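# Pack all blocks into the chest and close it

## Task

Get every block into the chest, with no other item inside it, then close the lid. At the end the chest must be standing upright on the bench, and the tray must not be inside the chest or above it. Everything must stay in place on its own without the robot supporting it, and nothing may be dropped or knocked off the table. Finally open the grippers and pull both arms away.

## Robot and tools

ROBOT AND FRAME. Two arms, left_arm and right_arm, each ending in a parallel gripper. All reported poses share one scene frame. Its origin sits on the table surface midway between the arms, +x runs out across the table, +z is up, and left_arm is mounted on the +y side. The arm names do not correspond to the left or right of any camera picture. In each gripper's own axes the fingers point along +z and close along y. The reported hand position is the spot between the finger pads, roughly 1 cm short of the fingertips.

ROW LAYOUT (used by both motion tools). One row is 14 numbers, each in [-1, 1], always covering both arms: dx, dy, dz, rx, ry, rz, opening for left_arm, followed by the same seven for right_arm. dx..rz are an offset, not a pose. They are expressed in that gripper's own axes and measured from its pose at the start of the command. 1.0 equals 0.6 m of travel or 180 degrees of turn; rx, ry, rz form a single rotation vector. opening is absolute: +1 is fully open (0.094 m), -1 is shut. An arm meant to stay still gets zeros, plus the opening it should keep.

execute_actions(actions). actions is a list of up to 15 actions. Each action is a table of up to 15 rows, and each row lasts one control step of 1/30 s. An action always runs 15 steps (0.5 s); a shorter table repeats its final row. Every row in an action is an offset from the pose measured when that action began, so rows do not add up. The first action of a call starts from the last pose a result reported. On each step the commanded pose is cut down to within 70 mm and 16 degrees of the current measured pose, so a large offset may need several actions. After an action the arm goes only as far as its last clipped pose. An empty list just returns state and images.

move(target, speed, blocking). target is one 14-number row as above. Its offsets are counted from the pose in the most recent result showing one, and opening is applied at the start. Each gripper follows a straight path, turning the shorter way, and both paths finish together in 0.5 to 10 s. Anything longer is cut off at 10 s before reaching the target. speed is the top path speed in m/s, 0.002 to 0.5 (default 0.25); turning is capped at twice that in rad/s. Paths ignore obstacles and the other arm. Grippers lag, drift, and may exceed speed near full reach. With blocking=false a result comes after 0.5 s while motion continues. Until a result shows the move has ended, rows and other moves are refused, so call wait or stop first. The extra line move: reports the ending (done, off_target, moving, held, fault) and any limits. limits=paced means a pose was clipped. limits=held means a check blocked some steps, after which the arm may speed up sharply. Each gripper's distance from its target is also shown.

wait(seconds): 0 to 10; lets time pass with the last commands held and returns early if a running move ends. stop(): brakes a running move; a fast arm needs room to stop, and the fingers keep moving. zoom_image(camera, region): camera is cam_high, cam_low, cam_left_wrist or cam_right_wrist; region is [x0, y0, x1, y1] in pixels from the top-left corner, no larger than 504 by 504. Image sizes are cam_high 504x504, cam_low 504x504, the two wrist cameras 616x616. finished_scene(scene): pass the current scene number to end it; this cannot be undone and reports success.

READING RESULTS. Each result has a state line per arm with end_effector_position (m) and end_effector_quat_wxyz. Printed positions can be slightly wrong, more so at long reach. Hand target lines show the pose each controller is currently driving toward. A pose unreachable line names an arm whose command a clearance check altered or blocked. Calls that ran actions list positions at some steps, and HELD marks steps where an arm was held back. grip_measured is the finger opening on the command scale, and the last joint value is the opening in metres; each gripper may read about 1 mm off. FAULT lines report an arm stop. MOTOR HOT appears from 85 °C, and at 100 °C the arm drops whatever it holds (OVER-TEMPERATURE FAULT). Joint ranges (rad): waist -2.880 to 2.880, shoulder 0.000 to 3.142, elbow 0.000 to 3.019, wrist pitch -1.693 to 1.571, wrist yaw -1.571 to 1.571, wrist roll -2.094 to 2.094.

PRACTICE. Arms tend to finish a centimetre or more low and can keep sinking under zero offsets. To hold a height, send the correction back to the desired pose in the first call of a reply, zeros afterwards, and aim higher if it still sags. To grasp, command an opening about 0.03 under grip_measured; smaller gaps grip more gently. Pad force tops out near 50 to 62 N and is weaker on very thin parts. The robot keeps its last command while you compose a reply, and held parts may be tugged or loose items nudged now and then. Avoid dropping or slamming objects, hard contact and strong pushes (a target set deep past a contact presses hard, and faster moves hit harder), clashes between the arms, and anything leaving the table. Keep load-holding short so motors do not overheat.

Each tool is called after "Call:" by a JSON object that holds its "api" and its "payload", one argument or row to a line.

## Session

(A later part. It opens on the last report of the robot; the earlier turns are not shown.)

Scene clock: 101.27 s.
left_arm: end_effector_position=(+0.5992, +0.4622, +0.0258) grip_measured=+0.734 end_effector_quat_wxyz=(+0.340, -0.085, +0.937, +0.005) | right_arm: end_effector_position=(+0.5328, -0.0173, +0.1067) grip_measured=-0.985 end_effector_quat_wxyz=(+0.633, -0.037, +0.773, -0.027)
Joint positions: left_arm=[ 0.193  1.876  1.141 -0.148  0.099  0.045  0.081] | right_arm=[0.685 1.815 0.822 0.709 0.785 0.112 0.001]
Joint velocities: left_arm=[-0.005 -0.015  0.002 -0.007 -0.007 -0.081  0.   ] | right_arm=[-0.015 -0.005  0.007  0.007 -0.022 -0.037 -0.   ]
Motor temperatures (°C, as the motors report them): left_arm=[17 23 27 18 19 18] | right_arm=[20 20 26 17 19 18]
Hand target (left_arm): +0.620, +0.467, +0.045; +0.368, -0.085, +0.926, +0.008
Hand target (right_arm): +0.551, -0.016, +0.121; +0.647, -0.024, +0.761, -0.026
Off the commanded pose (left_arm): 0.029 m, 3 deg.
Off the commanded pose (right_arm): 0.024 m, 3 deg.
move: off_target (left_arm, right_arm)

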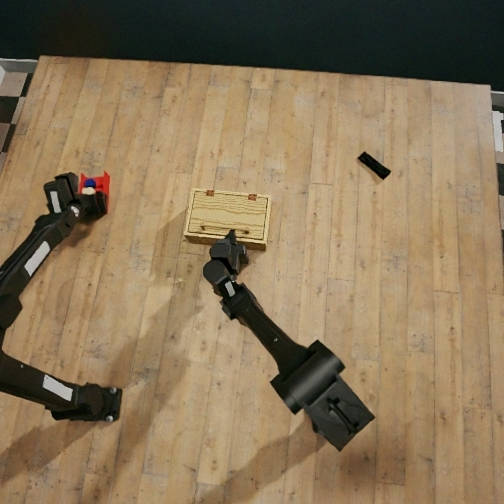

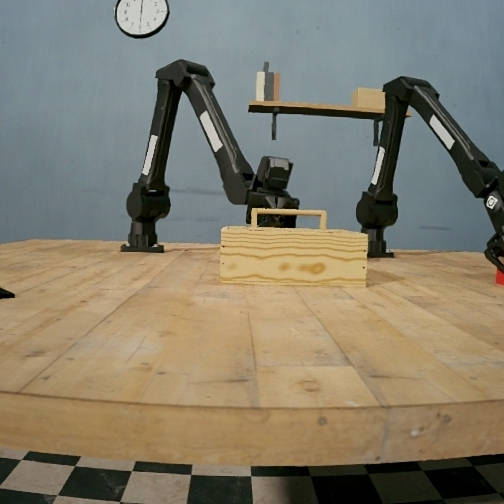

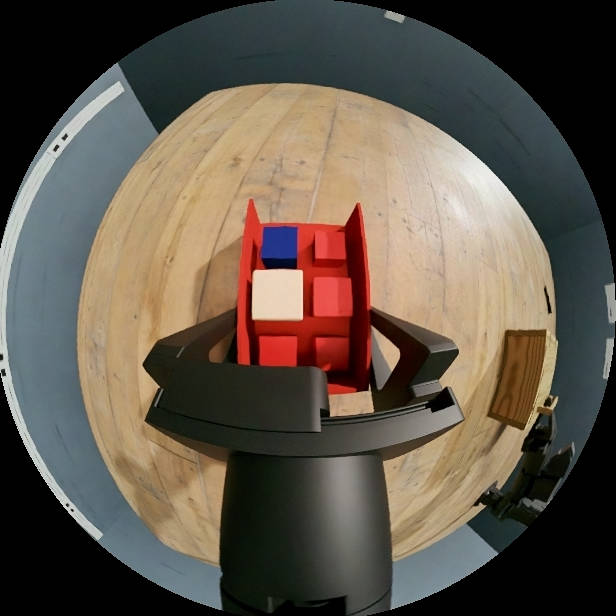

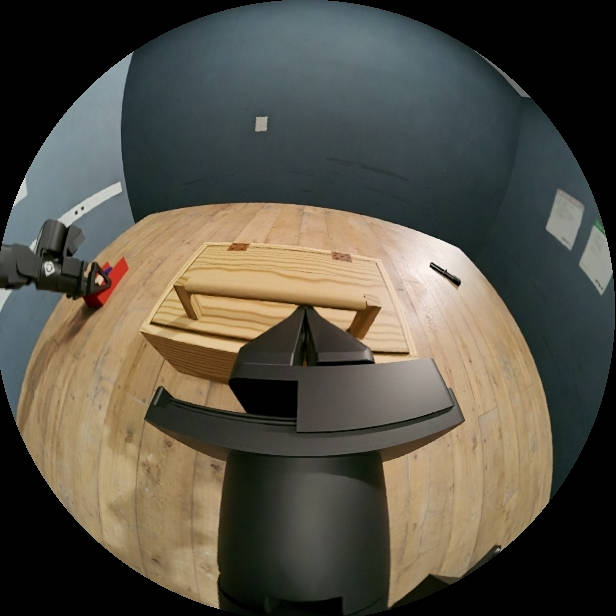

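Call:
{"api": "move", "payload": {
  "target": [-0.04,0,0,0,0,0,0.7,-0.01,0.0,-0.08,0,0,0,-1],
  "speed": 0.15
}}

Call:
{"api": "move", "payload": {
  "target": [0,0,0,0,0,0,0.7,-0.1,-0.02,0.0,-0.147,0.147,-0.483,-0.2],
  "speed": 0.4
}}

Scene clock: 122.43 s.
left_arm: end_effector_position=(+0.5982, +0.4619, +0.0265) grip_measured=+0.734 end_effector_quat_wxyz=(+0.327, -0.086, +0.941, +0.003) | right_arm: end_effector_position=(+0.4890, -0.0186, +0.1211) grip_measured=-0.985 end_effector_quat_wxyz=(+0.634, -0.041, +0.772, -0.031)
Joint positions: left_arm=[ 0.193  1.876  1.159 -0.195  0.099  0.045  0.081] | right_arm=[0.757 1.723 0.74  0.682 0.856 0.129 0.001]
Joint velocities: left_arm=[ 0.005 -0.005  0.012 -0.017 -0.022  0.037 -0.   ] | right_arm=[ 0.015 -0.005 -0.002  0.017  0.007  0.007  0.   ]
Motor temperatures (°C, as the motors report them): left_arm=[17 24 27 18 19 18] | right_arm=[20 21 27 17 19 18]
Hand target (left_arm): +0.616, +0.466, +0.042; +0.340, -0.085, +0.937, +0.005
Hand target (right_arm): +0.487, -0.017, +0.123; +0.633, -0.037, +0.773, -0.027
Off the commanded pose (left_arm): 0.024 m, 2 deg.
Off the commanded pose (right_arm): 0.003 m, 1 deg.
move: off_target (left_arm)

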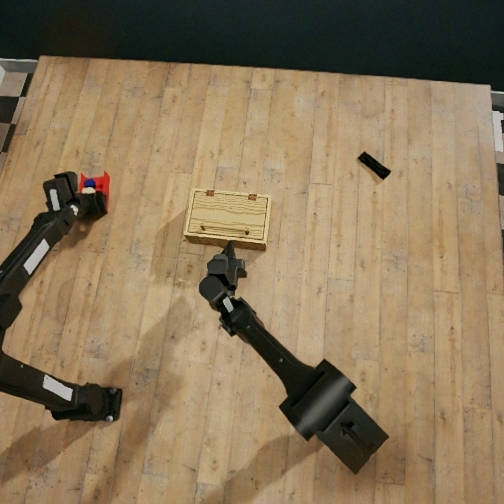

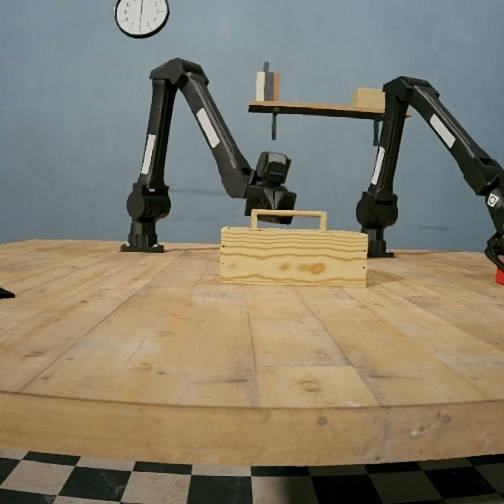

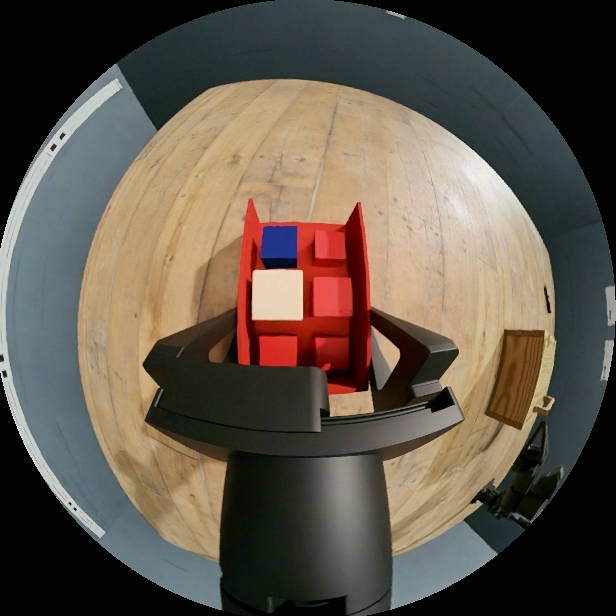

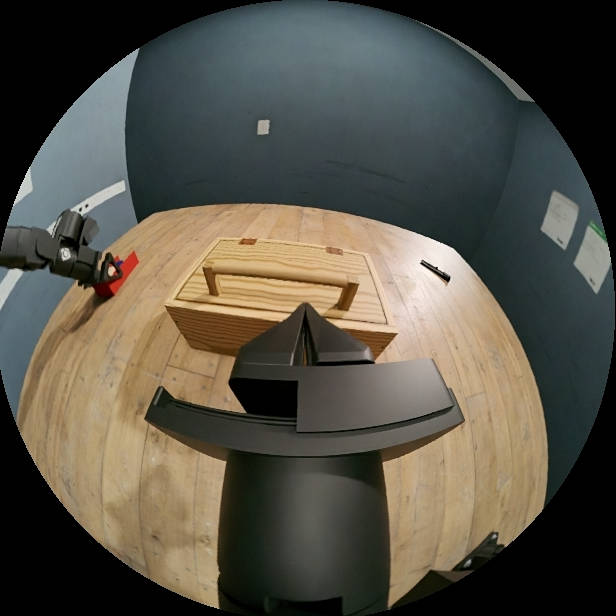

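Scene clock: 125.13 s.
left_arm: end_effector_position=(+0.5982, +0.4619, +0.0265) grip_measured=+0.734 end_effector_quat_wxyz=(+0.327, -0.086, +0.941, +0.003) | right_arm: end_effector_position=(+0.4896, -0.0261, +0.1667) grip_measured=-0.201 end_effector_quat_wxyz=(-0.238, +0.676, -0.631, +0.296)
Joint positions: left_arm=[ 0.193  1.876  1.159 -0.195  0.099  0.045  0.081] | right_arm=[ 0.679  1.537  1.106 -0.578  0.573 -1.003  0.038]
Joint velocities: left_arm=[-0.005 -0.005  0.017  0.002 -0.037  0.007 -0.001] | right_arm=[-0.005 -0.015  0.012 -0.007  0.007  0.066  0.001]
Motor temperatures (°C, as the motors report them): left_arm=[17 24 27 18 19 18] | right_arm=[20 21 27 17 19 18]
Hand target (left_arm): +0.598, +0.462, +0.027; +0.327, -0.086, +0.941, +0.003
Hand target (right_arm): +0.503, -0.022, +0.180; -0.242, +0.673, -0.630, +0.301
Off the commanded pose (left_arm): 0.000 m, 0 deg.
Off the commanded pose (right_arm): 0.018 m, 1 deg.
move: off_target (right_arm)

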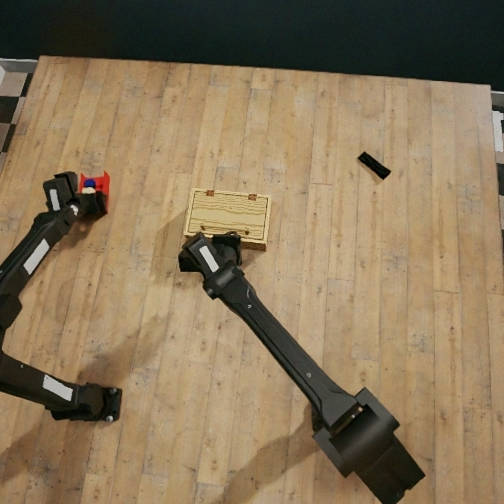

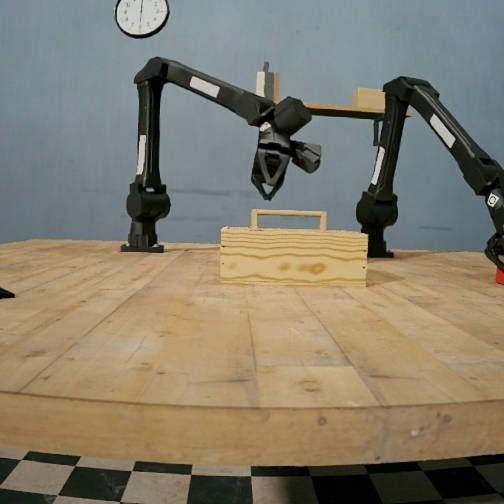

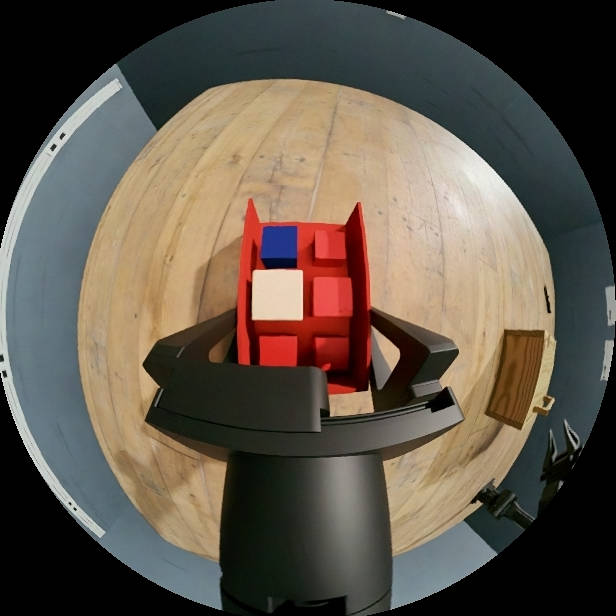

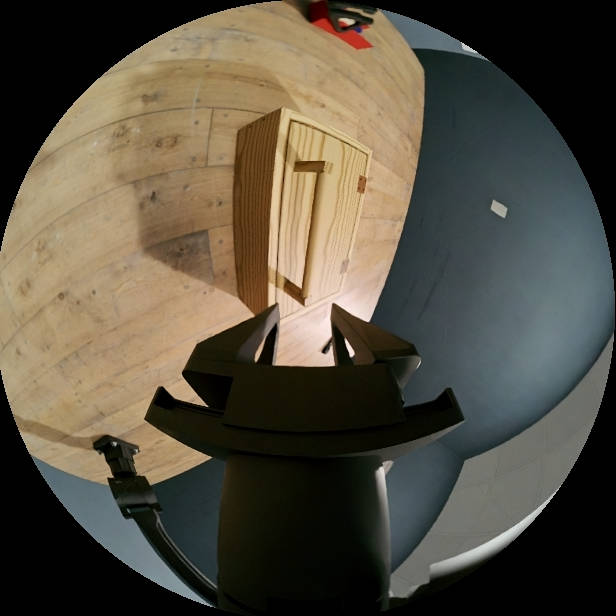

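Call:
{"api": "move", "payload": {
  "target": [0,0,0,0,0,0,0.7,-0.03,-0.042,0.095,0,0,0.05,-0.3],
  "speed": 0.08
}}

Scene clock: 131.97 s.
left_arm: end_effector_position=(+0.5982, +0.4619, +0.0265) grip_measured=+0.734 end_effector_quat_wxyz=(+0.327, -0.086, +0.941, +0.003) | right_arm: end_effector_position=(+0.5269, -0.0196, +0.1242) grip_measured=-0.299 end_effector_quat_wxyz=(+0.234, -0.643, +0.673, -0.279)
Joint positions: left_arm=[ 0.193  1.876  1.159 -0.195  0.099  0.045  0.081] | right_arm=[ 0.633  1.675  1.167 -0.525  0.545 -0.919  0.033]
Joint velocities: left_arm=[-0.005  0.005 -0.017 -0.002 -0.022  0.022 -0.   ] | right_arm=[-0.005 -0.005  0.002 -0.022 -0.066  0.037  0.   ]
Motor temperatures (°C, as the motors report them): left_arm=[17 24 26 18 19 18] | right_arm=[20 21 29 17 19 18]
Hand target (left_arm): +0.598, +0.462, +0.027; +0.327, -0.086, +0.941, +0.003
Hand target (right_arm): +0.546, -0.010, +0.141; -0.260, +0.624, -0.682, +0.277
Off the commanded pose (left_arm): 0.000 m, 0 deg.
Off the commanded pose (right_arm): 0.029 m, 4 deg.
move: off_target (right_arm)

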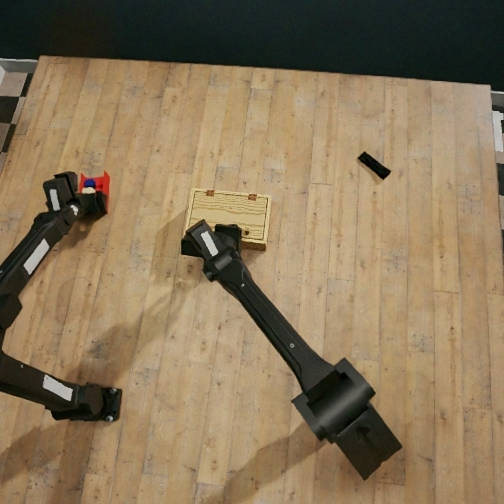

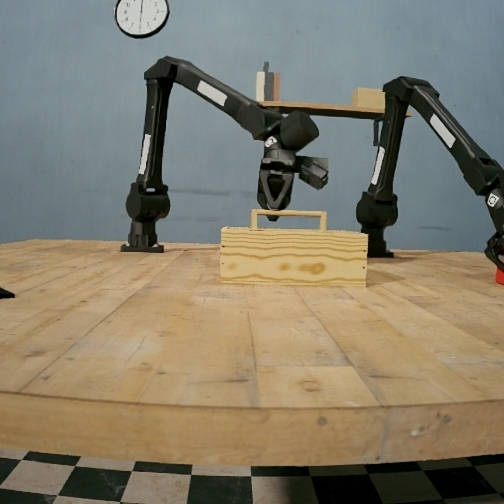

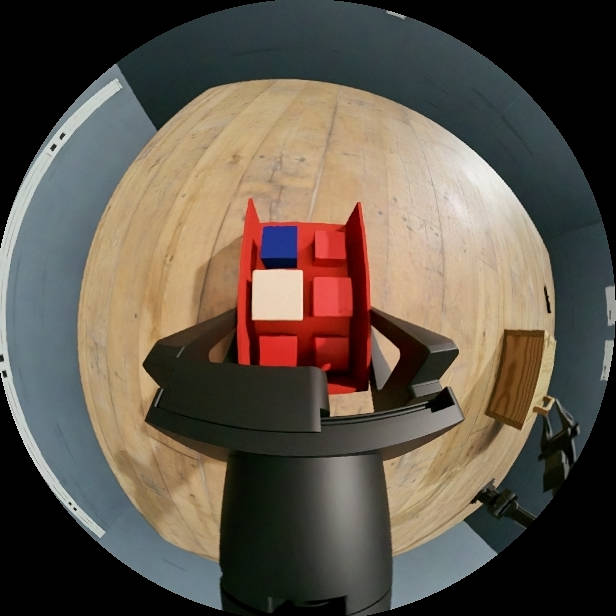

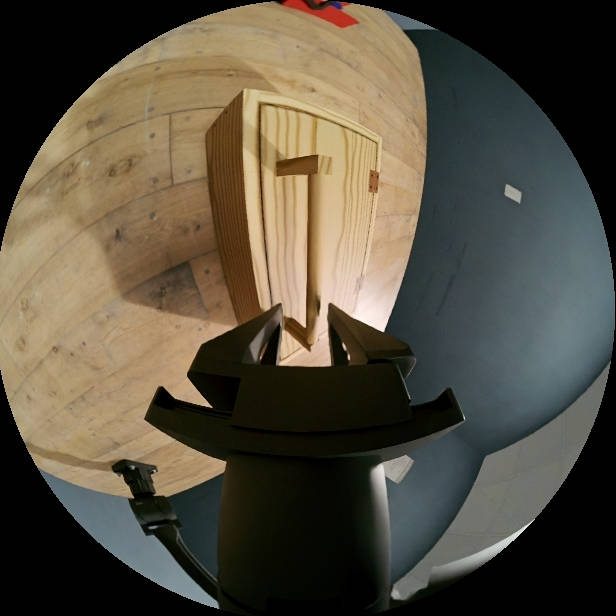

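Call:
{"api": "move", "payload": {
  "target": [0,0,0,0,0,0,0.7,-0.015,-0.05,0.018,0.01,0,0,-0.3],
  "speed": 0.05
}}

Call:
{"api": "move", "payload": {
  "target": [0,0,0,0,0,0,0.7,0,0,0,0,0,0,-0.82],
  "speed": 0.05
}}

Scene clock: 137.67 s.
left_arm: end_effector_position=(+0.5982, +0.4619, +0.0265) grip_measured=+0.734 end_effector_quat_wxyz=(+0.327, -0.086, +0.941, +0.003) | right_arm: end_effector_position=(+0.5378, -0.0197, +0.1211) grip_measured=-0.299 end_effector_quat_wxyz=(+0.228, -0.646, +0.670, -0.285)
Joint positions: left_arm=[ 0.193  1.876  1.159 -0.195  0.099  0.045  0.081] | right_arm=[ 0.621  1.701  1.191 -0.525  0.549 -0.942  0.033]
Joint velocities: left_arm=[-0.024 -0.015 -0.002 -0.012  0.007  0.037  0.001] | right_arm=[ 0.005 -0.015 -0.027 -0.007  0.037 -0.081 -0.001]
Motor temperatures (°C, as the motors report them): left_arm=[17 24 25 18 19 18] | right_arm=[20 21 29 17 19 18]
Hand target (left_arm): +0.598, +0.462, +0.027; +0.327, -0.086, +0.941, +0.003
Hand target (right_arm): +0.556, -0.013, +0.136; -0.244, +0.639, -0.669, +0.290
Off the commanded pose (left_arm): 0.000 m, 0 deg.
Off the commanded pose (right_arm): 0.026 m, 2 deg.
move: off_target (right_arm)

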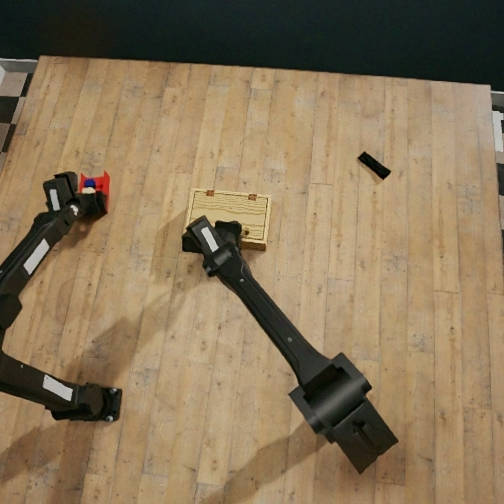

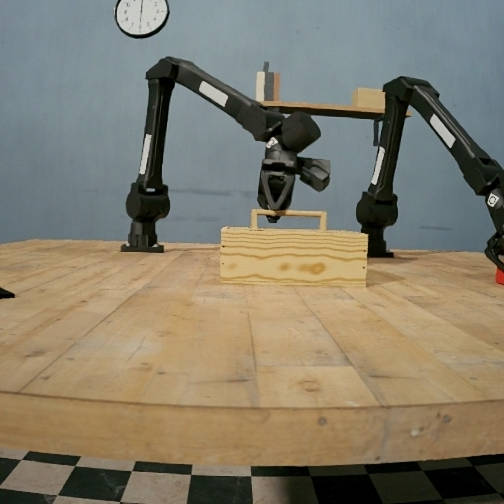

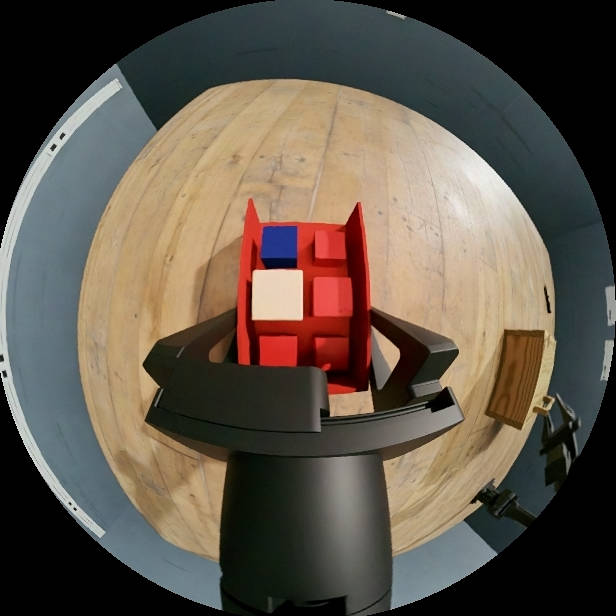

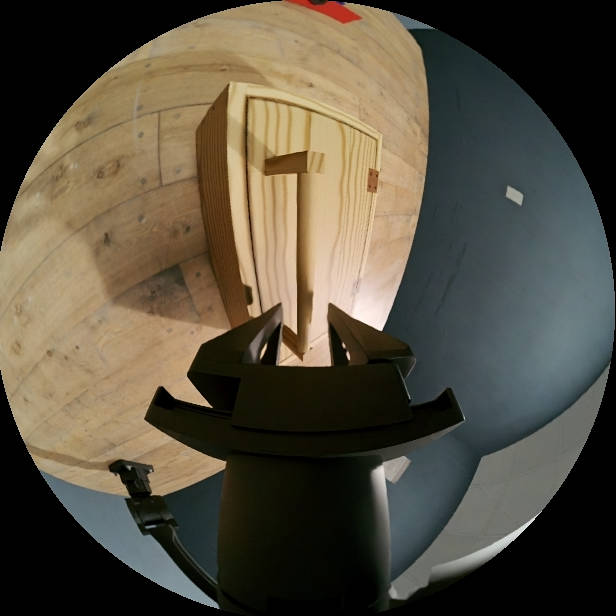

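Scene clock: 138.17 s.
left_arm: end_effector_position=(+0.5982, +0.4619, +0.0265) grip_measured=+0.734 end_effector_quat_wxyz=(+0.327, -0.086, +0.941, +0.003) | right_arm: end_effector_position=(+0.5374, -0.0199, +0.1206) grip_measured=-0.804 end_effector_quat_wxyz=(+0.228, -0.646, +0.670, -0.285)
Joint positions: left_arm=[ 0.193  1.876  1.159 -0.195  0.099  0.045  0.081] | right_arm=[ 0.621  1.701  1.19  -0.525  0.549 -0.942  0.009]
Joint velocities: left_arm=[-0.005 -0.015  0.012 -0.002  0.007 -0.007  0.001] | right_arm=[ 0.005 -0.005 -0.007  0.002 -0.007 -0.022 -0.001]
Motor temperatures (°C, as the motors report them): left_arm=[17 24 25 18 19 18] | right_arm=[20 21 29 17 19 18]
Hand target (left_arm): +0.598, +0.462, +0.027; +0.327, -0.086, +0.941, +0.003
Hand target (right_arm): +0.538, -0.020, +0.121; -0.228, +0.646, -0.670, +0.285
Off the commanded pose (left_arm): 0.000 m, 0 deg.
Off the commanded pose (right_arm): 0.001 m, 0 deg.
move: done

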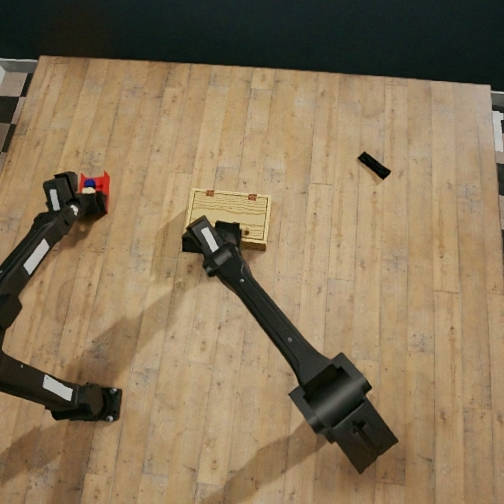

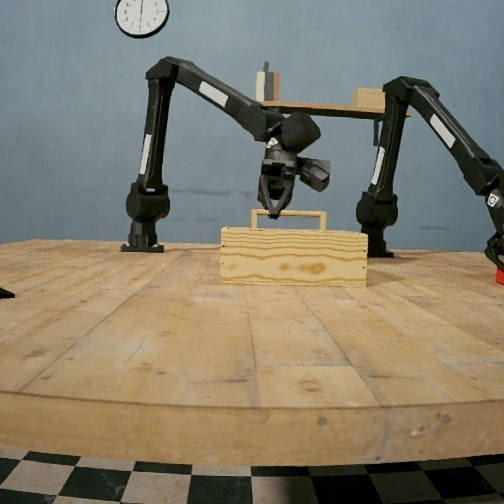

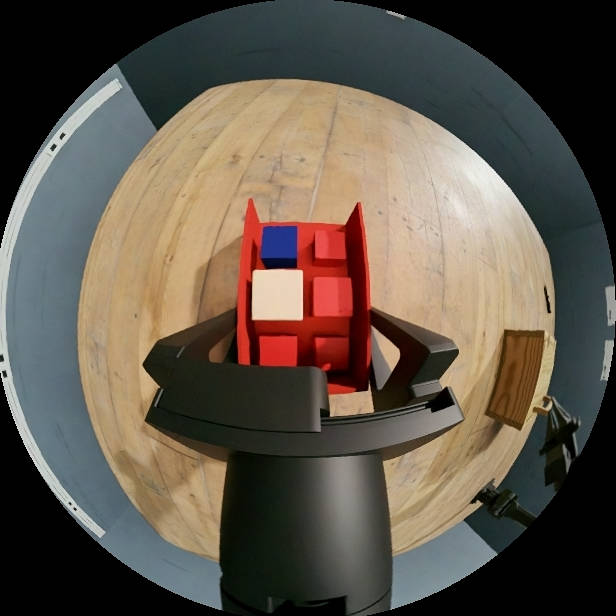

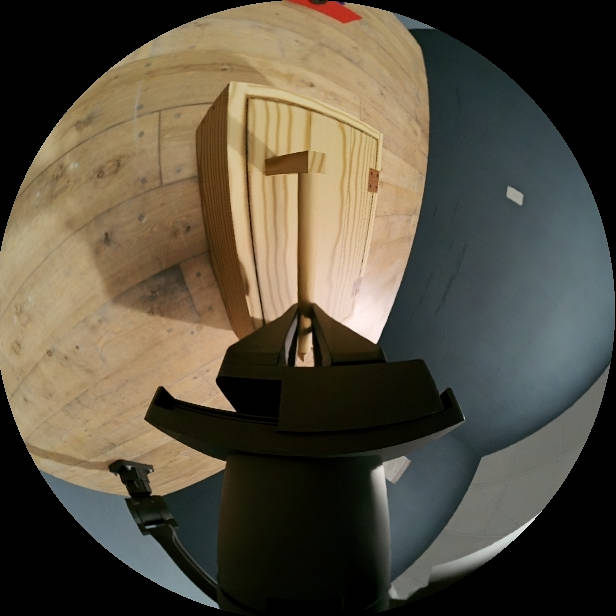

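Call:
{"api": "move", "payload": {
  "target": [0,0,0,0,0,0,0.7,0,-0.025,0.014,0,0,0,-0.5],
  "speed": 0.03
}}

Call:
{"api": "move", "payload": {
  "target": [0,0,0,0,0,0,0.7,0,0,0,0,0,0,-0.83]
}}

Call:
{"api": "move", "payload": {
  "target": [0,0,0,0,0,0,0.7,0,0.146,-0.137,0,0,0,-0.83],
  "speed": 0.08
}}

Scene clock: 144.57 s.
left_arm: end_effector_position=(+0.5982, +0.4619, +0.0265) grip_measured=+0.734 end_effector_quat_wxyz=(+0.327, -0.086, +0.941, +0.003) | right_arm: end_effector_position=(+0.5410, -0.0250, +0.1167) grip_measured=-0.501 end_effector_quat_wxyz=(+0.223, -0.647, +0.672, -0.283)
Joint positions: left_arm=[ 0.193  1.876  1.159 -0.195  0.099  0.045  0.081] | right_arm=[ 0.609  1.707  1.19  -0.525  0.54  -0.949  0.023]
Joint velocities: left_arm=[-0.015 -0.005  0.002 -0.002 -0.007 -0.007  0.001] | right_arm=[ 0.005  0.005 -0.012 -0.022 -0.066 -0.037 -0.   ]
Motor temperatures (°C, as the motors report them): left_arm=[17 24 25 18 19 18] | right_arm=[20 21 29 17 19 18]
Hand target (left_arm): +0.598, +0.462, +0.027; +0.327, -0.086, +0.941, +0.003
Hand target (right_arm): +0.554, -0.021, +0.124; -0.228, +0.646, -0.670, +0.285
Off the commanded pose (left_arm): 0.000 m, 0 deg.
Off the commanded pose (right_arm): 0.016 m, 1 deg.
move: off_target (right_arm)

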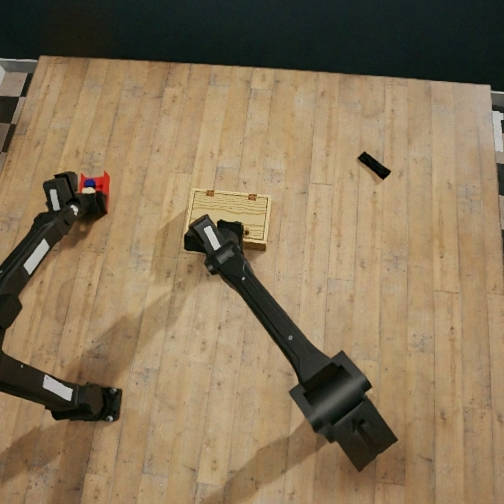

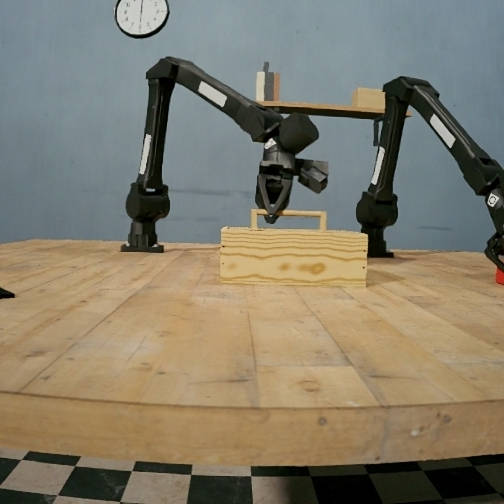

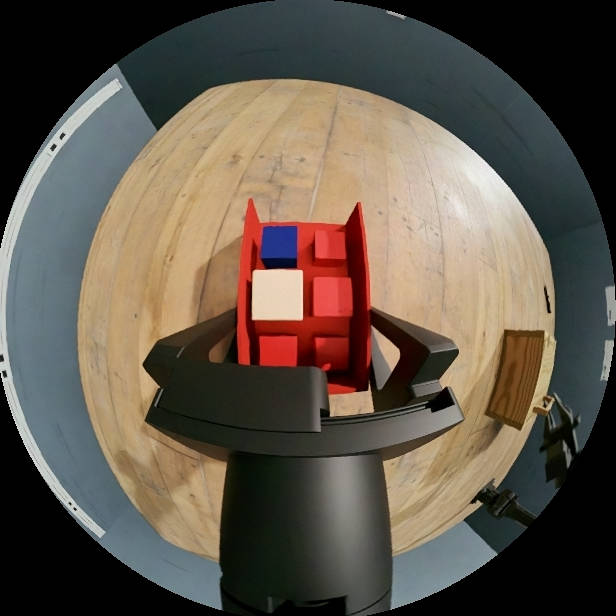

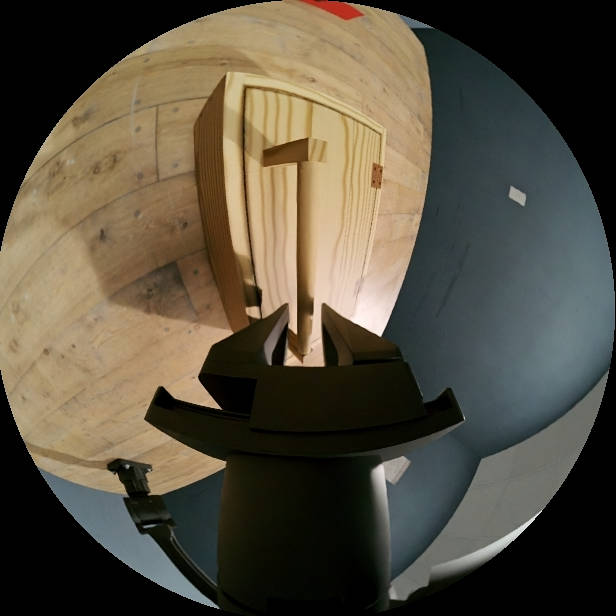

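Scene clock: 145.07 s.
left_arm: end_effector_position=(+0.5982, +0.4619, +0.0265) grip_measured=+0.734 end_effector_quat_wxyz=(+0.327, -0.086, +0.941, +0.003) | right_arm: end_effector_position=(+0.5408, -0.0251, +0.1165) grip_measured=-0.806 end_effector_quat_wxyz=(+0.223, -0.647, +0.672, -0.283)
Joint positions: left_arm=[ 0.193  1.876  1.159 -0.195  0.099  0.045  0.081] | right_arm=[ 0.609  1.707  1.19  -0.525  0.54  -0.947  0.009]
Joint velocities: left_arm=[ 0.005 -0.005 -0.007  0.002  0.066 -0.007  0.   ] | right_arm=[ 0.005 -0.005  0.022  0.007 -0.051 -0.051 -0.   ]
Motor temperatures (°C, as the motors report them): left_arm=[17 24 25 18 19 18] | right_arm=[20 21 29 17 19 18]
Hand target (left_arm): +0.598, +0.462, +0.027; +0.327, -0.086, +0.941, +0.003
Hand target (right_arm): +0.541, -0.025, +0.117; -0.223, +0.647, -0.672, +0.283
Off the commanded pose (left_arm): 0.000 m, 0 deg.
Off the commanded pose (right_arm): 0.000 m, 0 deg.
move: done

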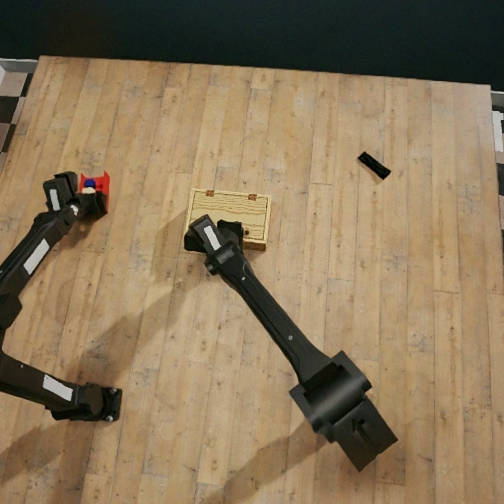

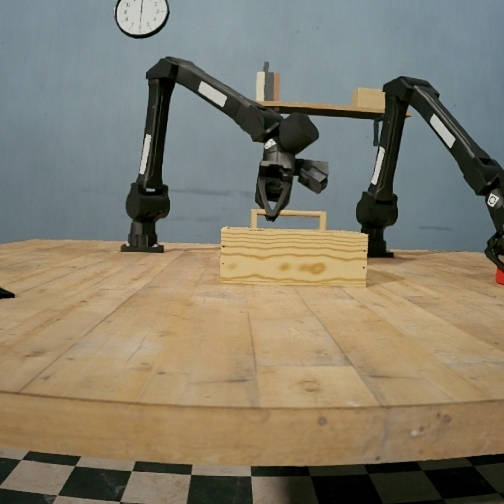

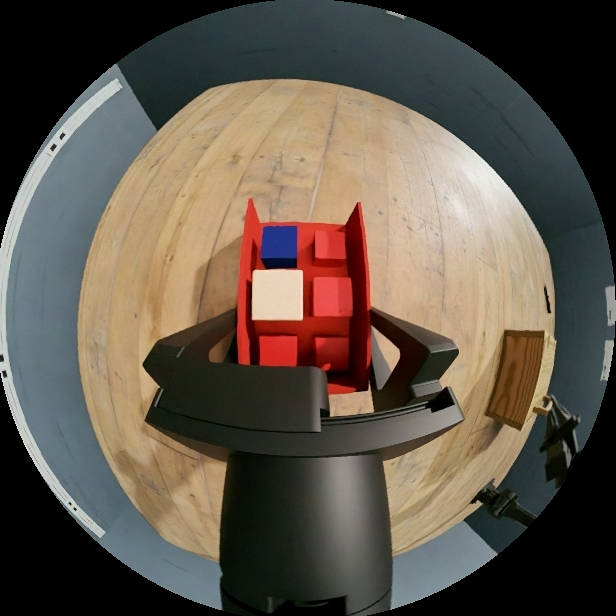

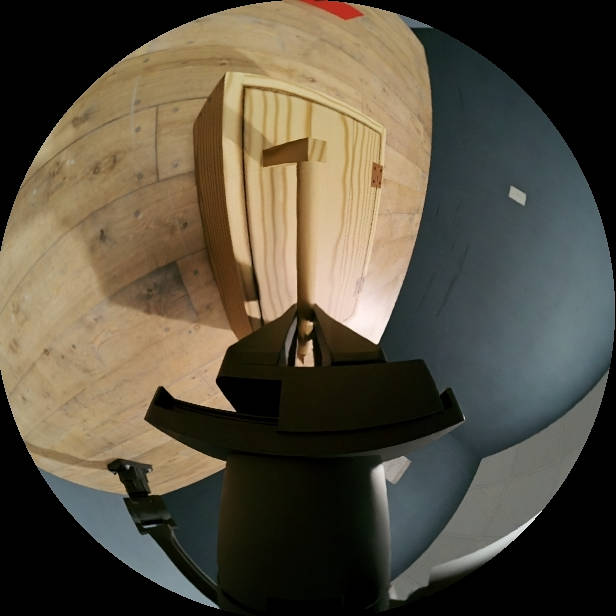

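Scene clock: 146.93 s.
left_arm: end_effector_position=(+0.5982, +0.4619, +0.0265) grip_measured=+0.734 end_effector_quat_wxyz=(+0.327, -0.086, +0.941, +0.003) | right_arm: end_effector_position=(+0.4275, -0.0206, +0.1157) grip_measured=-0.806 end_effector_quat_wxyz=(+0.222, -0.644, +0.675, -0.284)
Joint positions: left_arm=[ 0.193  1.876  1.159 -0.195  0.099  0.045  0.081] | right_arm=[ 0.792  1.548  0.997 -0.603  0.628 -0.742  0.009]
Joint velocities: left_arm=[-0.005  0.005  0.002  0.002 -0.037  0.007 -0.001] | right_arm=[-0.005 -0.015 -0.017 -0.002 -0.066 -0.007  0.   ]
Motor temperatures (°C, as the motors report them): left_arm=[17 24 25 18 19 18] | right_arm=[20 21 29 17 19 18]
Hand target (left_arm): +0.598, +0.462, +0.027; +0.327, -0.086, +0.941, +0.003
Hand target (right_arm): +0.421, -0.017, +0.121; -0.224, +0.647, -0.672, +0.282
Off the commanded pose (left_arm): 0.000 m, 0 deg.
Off the commanded pose (right_arm): 0.008 m, 0 deg.
move: done

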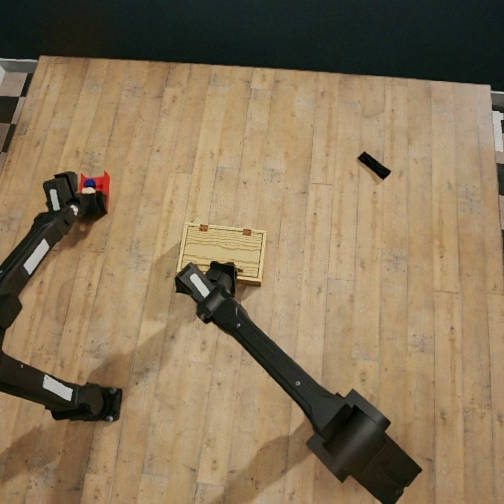

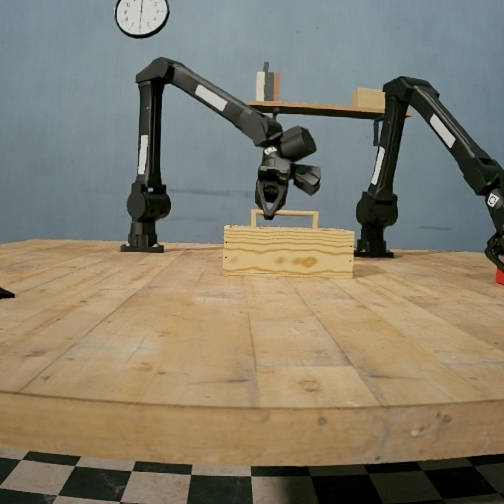

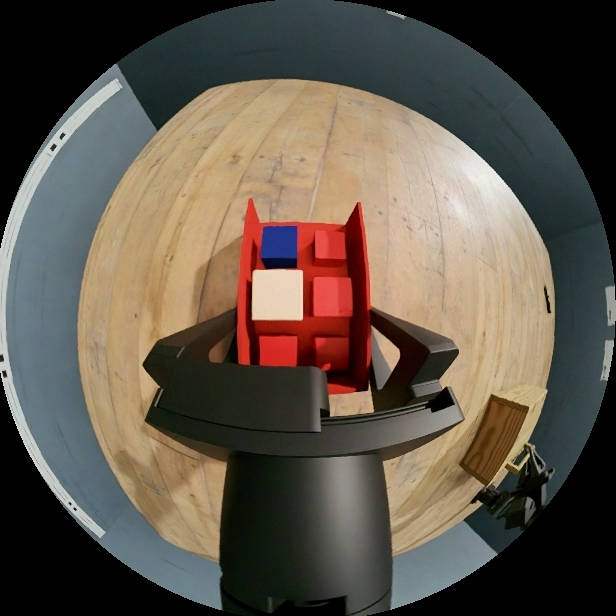

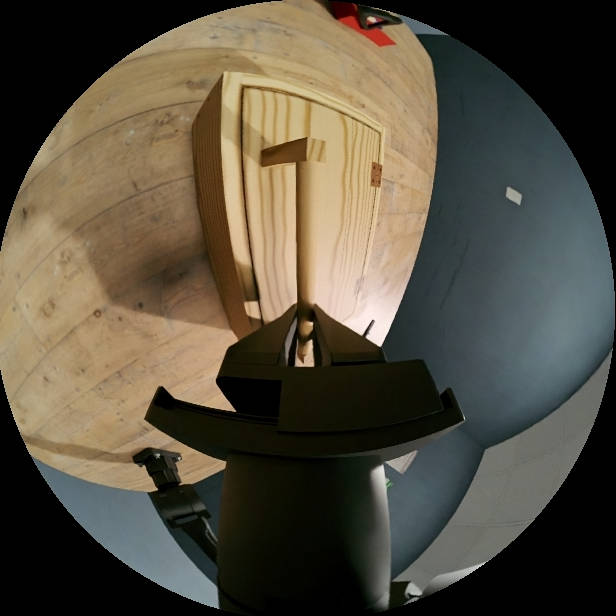

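Call:
{"api": "move", "payload": {
  "target": [-0.16,0,-0.22,0,-0.05,0,0.7,0,-0.148,-0.037,-0.07,0,0,-0.82],
  "speed": 0.1
}}

Scene clock: 157.27 s.
left_arm: end_effector_position=(+0.5745, +0.4570, +0.1424) grip_measured=+0.734 end_effector_quat_wxyz=(+0.363, -0.083, +0.928, +0.003) | right_arm: end_effector_position=(+0.4568, -0.0278, +0.1563) grip_measured=-0.804 end_effector_quat_wxyz=(+0.120, -0.675, +0.700, -0.201)
Joint positions: left_arm=[ 0.2    1.633  1.141 -0.343  0.116  0.045  0.081] | right_arm=[ 0.675  1.599  1.263 -0.993  0.41  -0.784  0.009]
Joint velocities: left_arm=[-0.024 -0.005 -0.017 -0.017 -0.022  0.022 -0.   ] | right_arm=[-0.015 -0.015  0.002 -0.002 -0.007 -0.051 -0.   ]
Motor temperatures (°C, as the motors report them): left_arm=[17 25 25 18 19 18] | right_arm=[20 21 29 17 19 18]
Hand target (left_arm): +0.586, +0.470, +0.188; +0.400, -0.086, +0.913, +0.010
Hand target (right_arm): +0.479, -0.020, +0.191; -0.151, +0.664, -0.702, +0.209
Off the commanded pose (left_arm): 0.051 m, 5 deg.
Off the commanded pose (right_arm): 0.042 m, 4 deg.
move: off_target (left_arm, right_arm)

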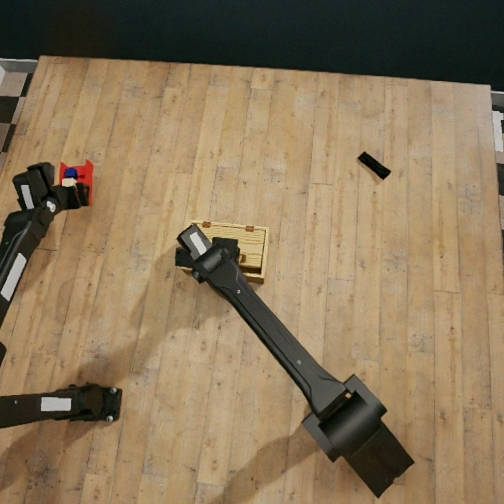

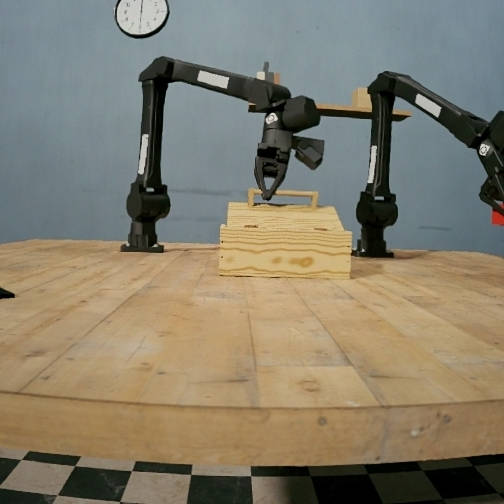

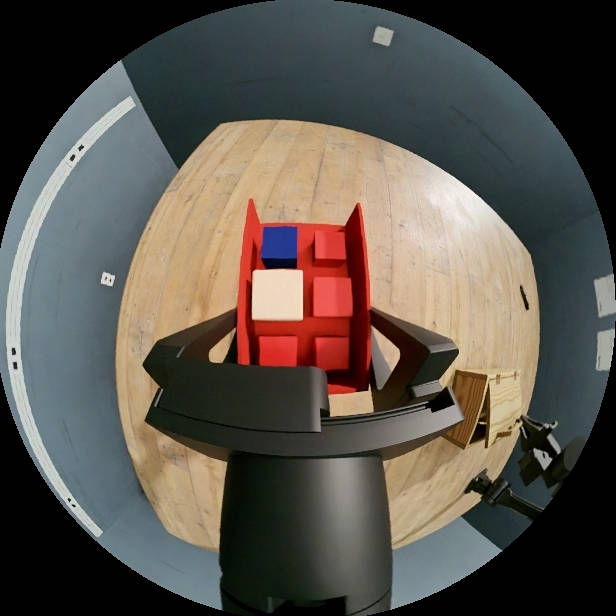

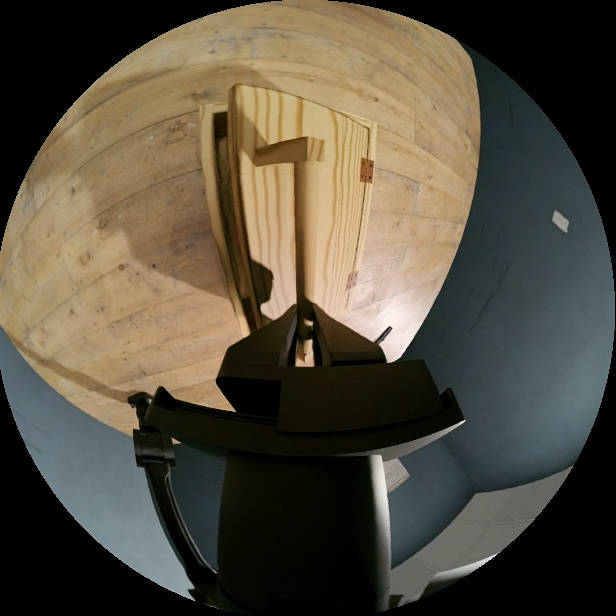

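Call:
{"api": "move", "payload": {
  "target": [0.23,-0.2,-0.32,0.075,-0.02,0.081,0.7,-0.01,-0.153,-0.067,-0.03,-0.035,0,-0.82],
  "speed": 0.13
}}

Scene clock: 168.97 s.
left_arm: end_effector_position=(+0.3615, +0.3117, +0.1800) grip_measured=+0.734 end_effector_quat_wxyz=(+0.386, +0.065, +0.918, -0.056) | right_arm: end_effector_position=(+0.4991, -0.0280, +0.1894) grip_measured=-0.804 end_effector_quat_wxyz=(+0.083, -0.698, +0.700, -0.125)
Joint positions: left_arm=[ 0.025  0.935  0.606 -0.465  0.221  0.145  0.081] | right_arm=[ 0.567  1.685  1.493 -1.188  0.234 -0.898  0.009]
Joint velocities: left_arm=[-0.005  0.005 -0.007  0.007 -0.022  0.037 -0.   ] | right_arm=[-0.005 -0.005 -0.007  0.007 -0.051 -0.007 -0.   ]
Motor temperatures (°C, as the motors report them): left_arm=[17 25 28 18 19 18] | right_arm=[20 21 32 17 19 18]
Hand target (left_arm): +0.364, +0.307, +0.192; +0.397, +0.078, +0.913, -0.056
Hand target (right_arm): +0.521, -0.020, +0.231; -0.126, +0.690, -0.701, +0.132
Off the commanded pose (left_arm): 0.019 m, 2 deg.
Off the commanded pose (right_arm): 0.050 m, 5 deg.
move: off_target (left_arm, right_arm)

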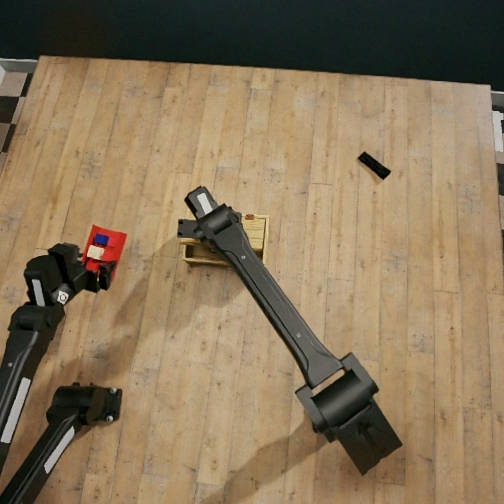

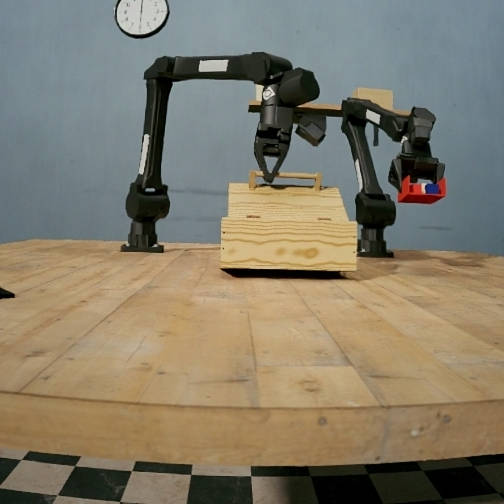

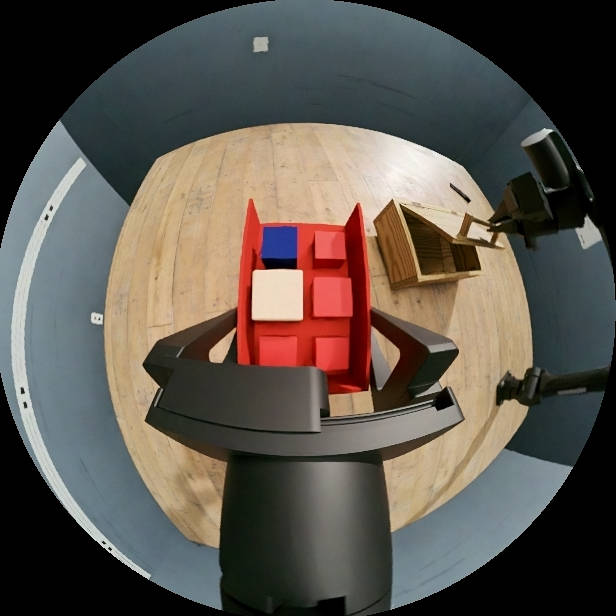

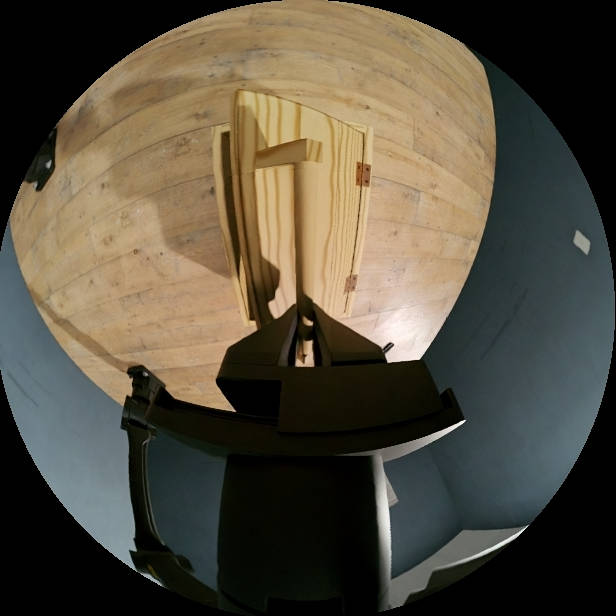

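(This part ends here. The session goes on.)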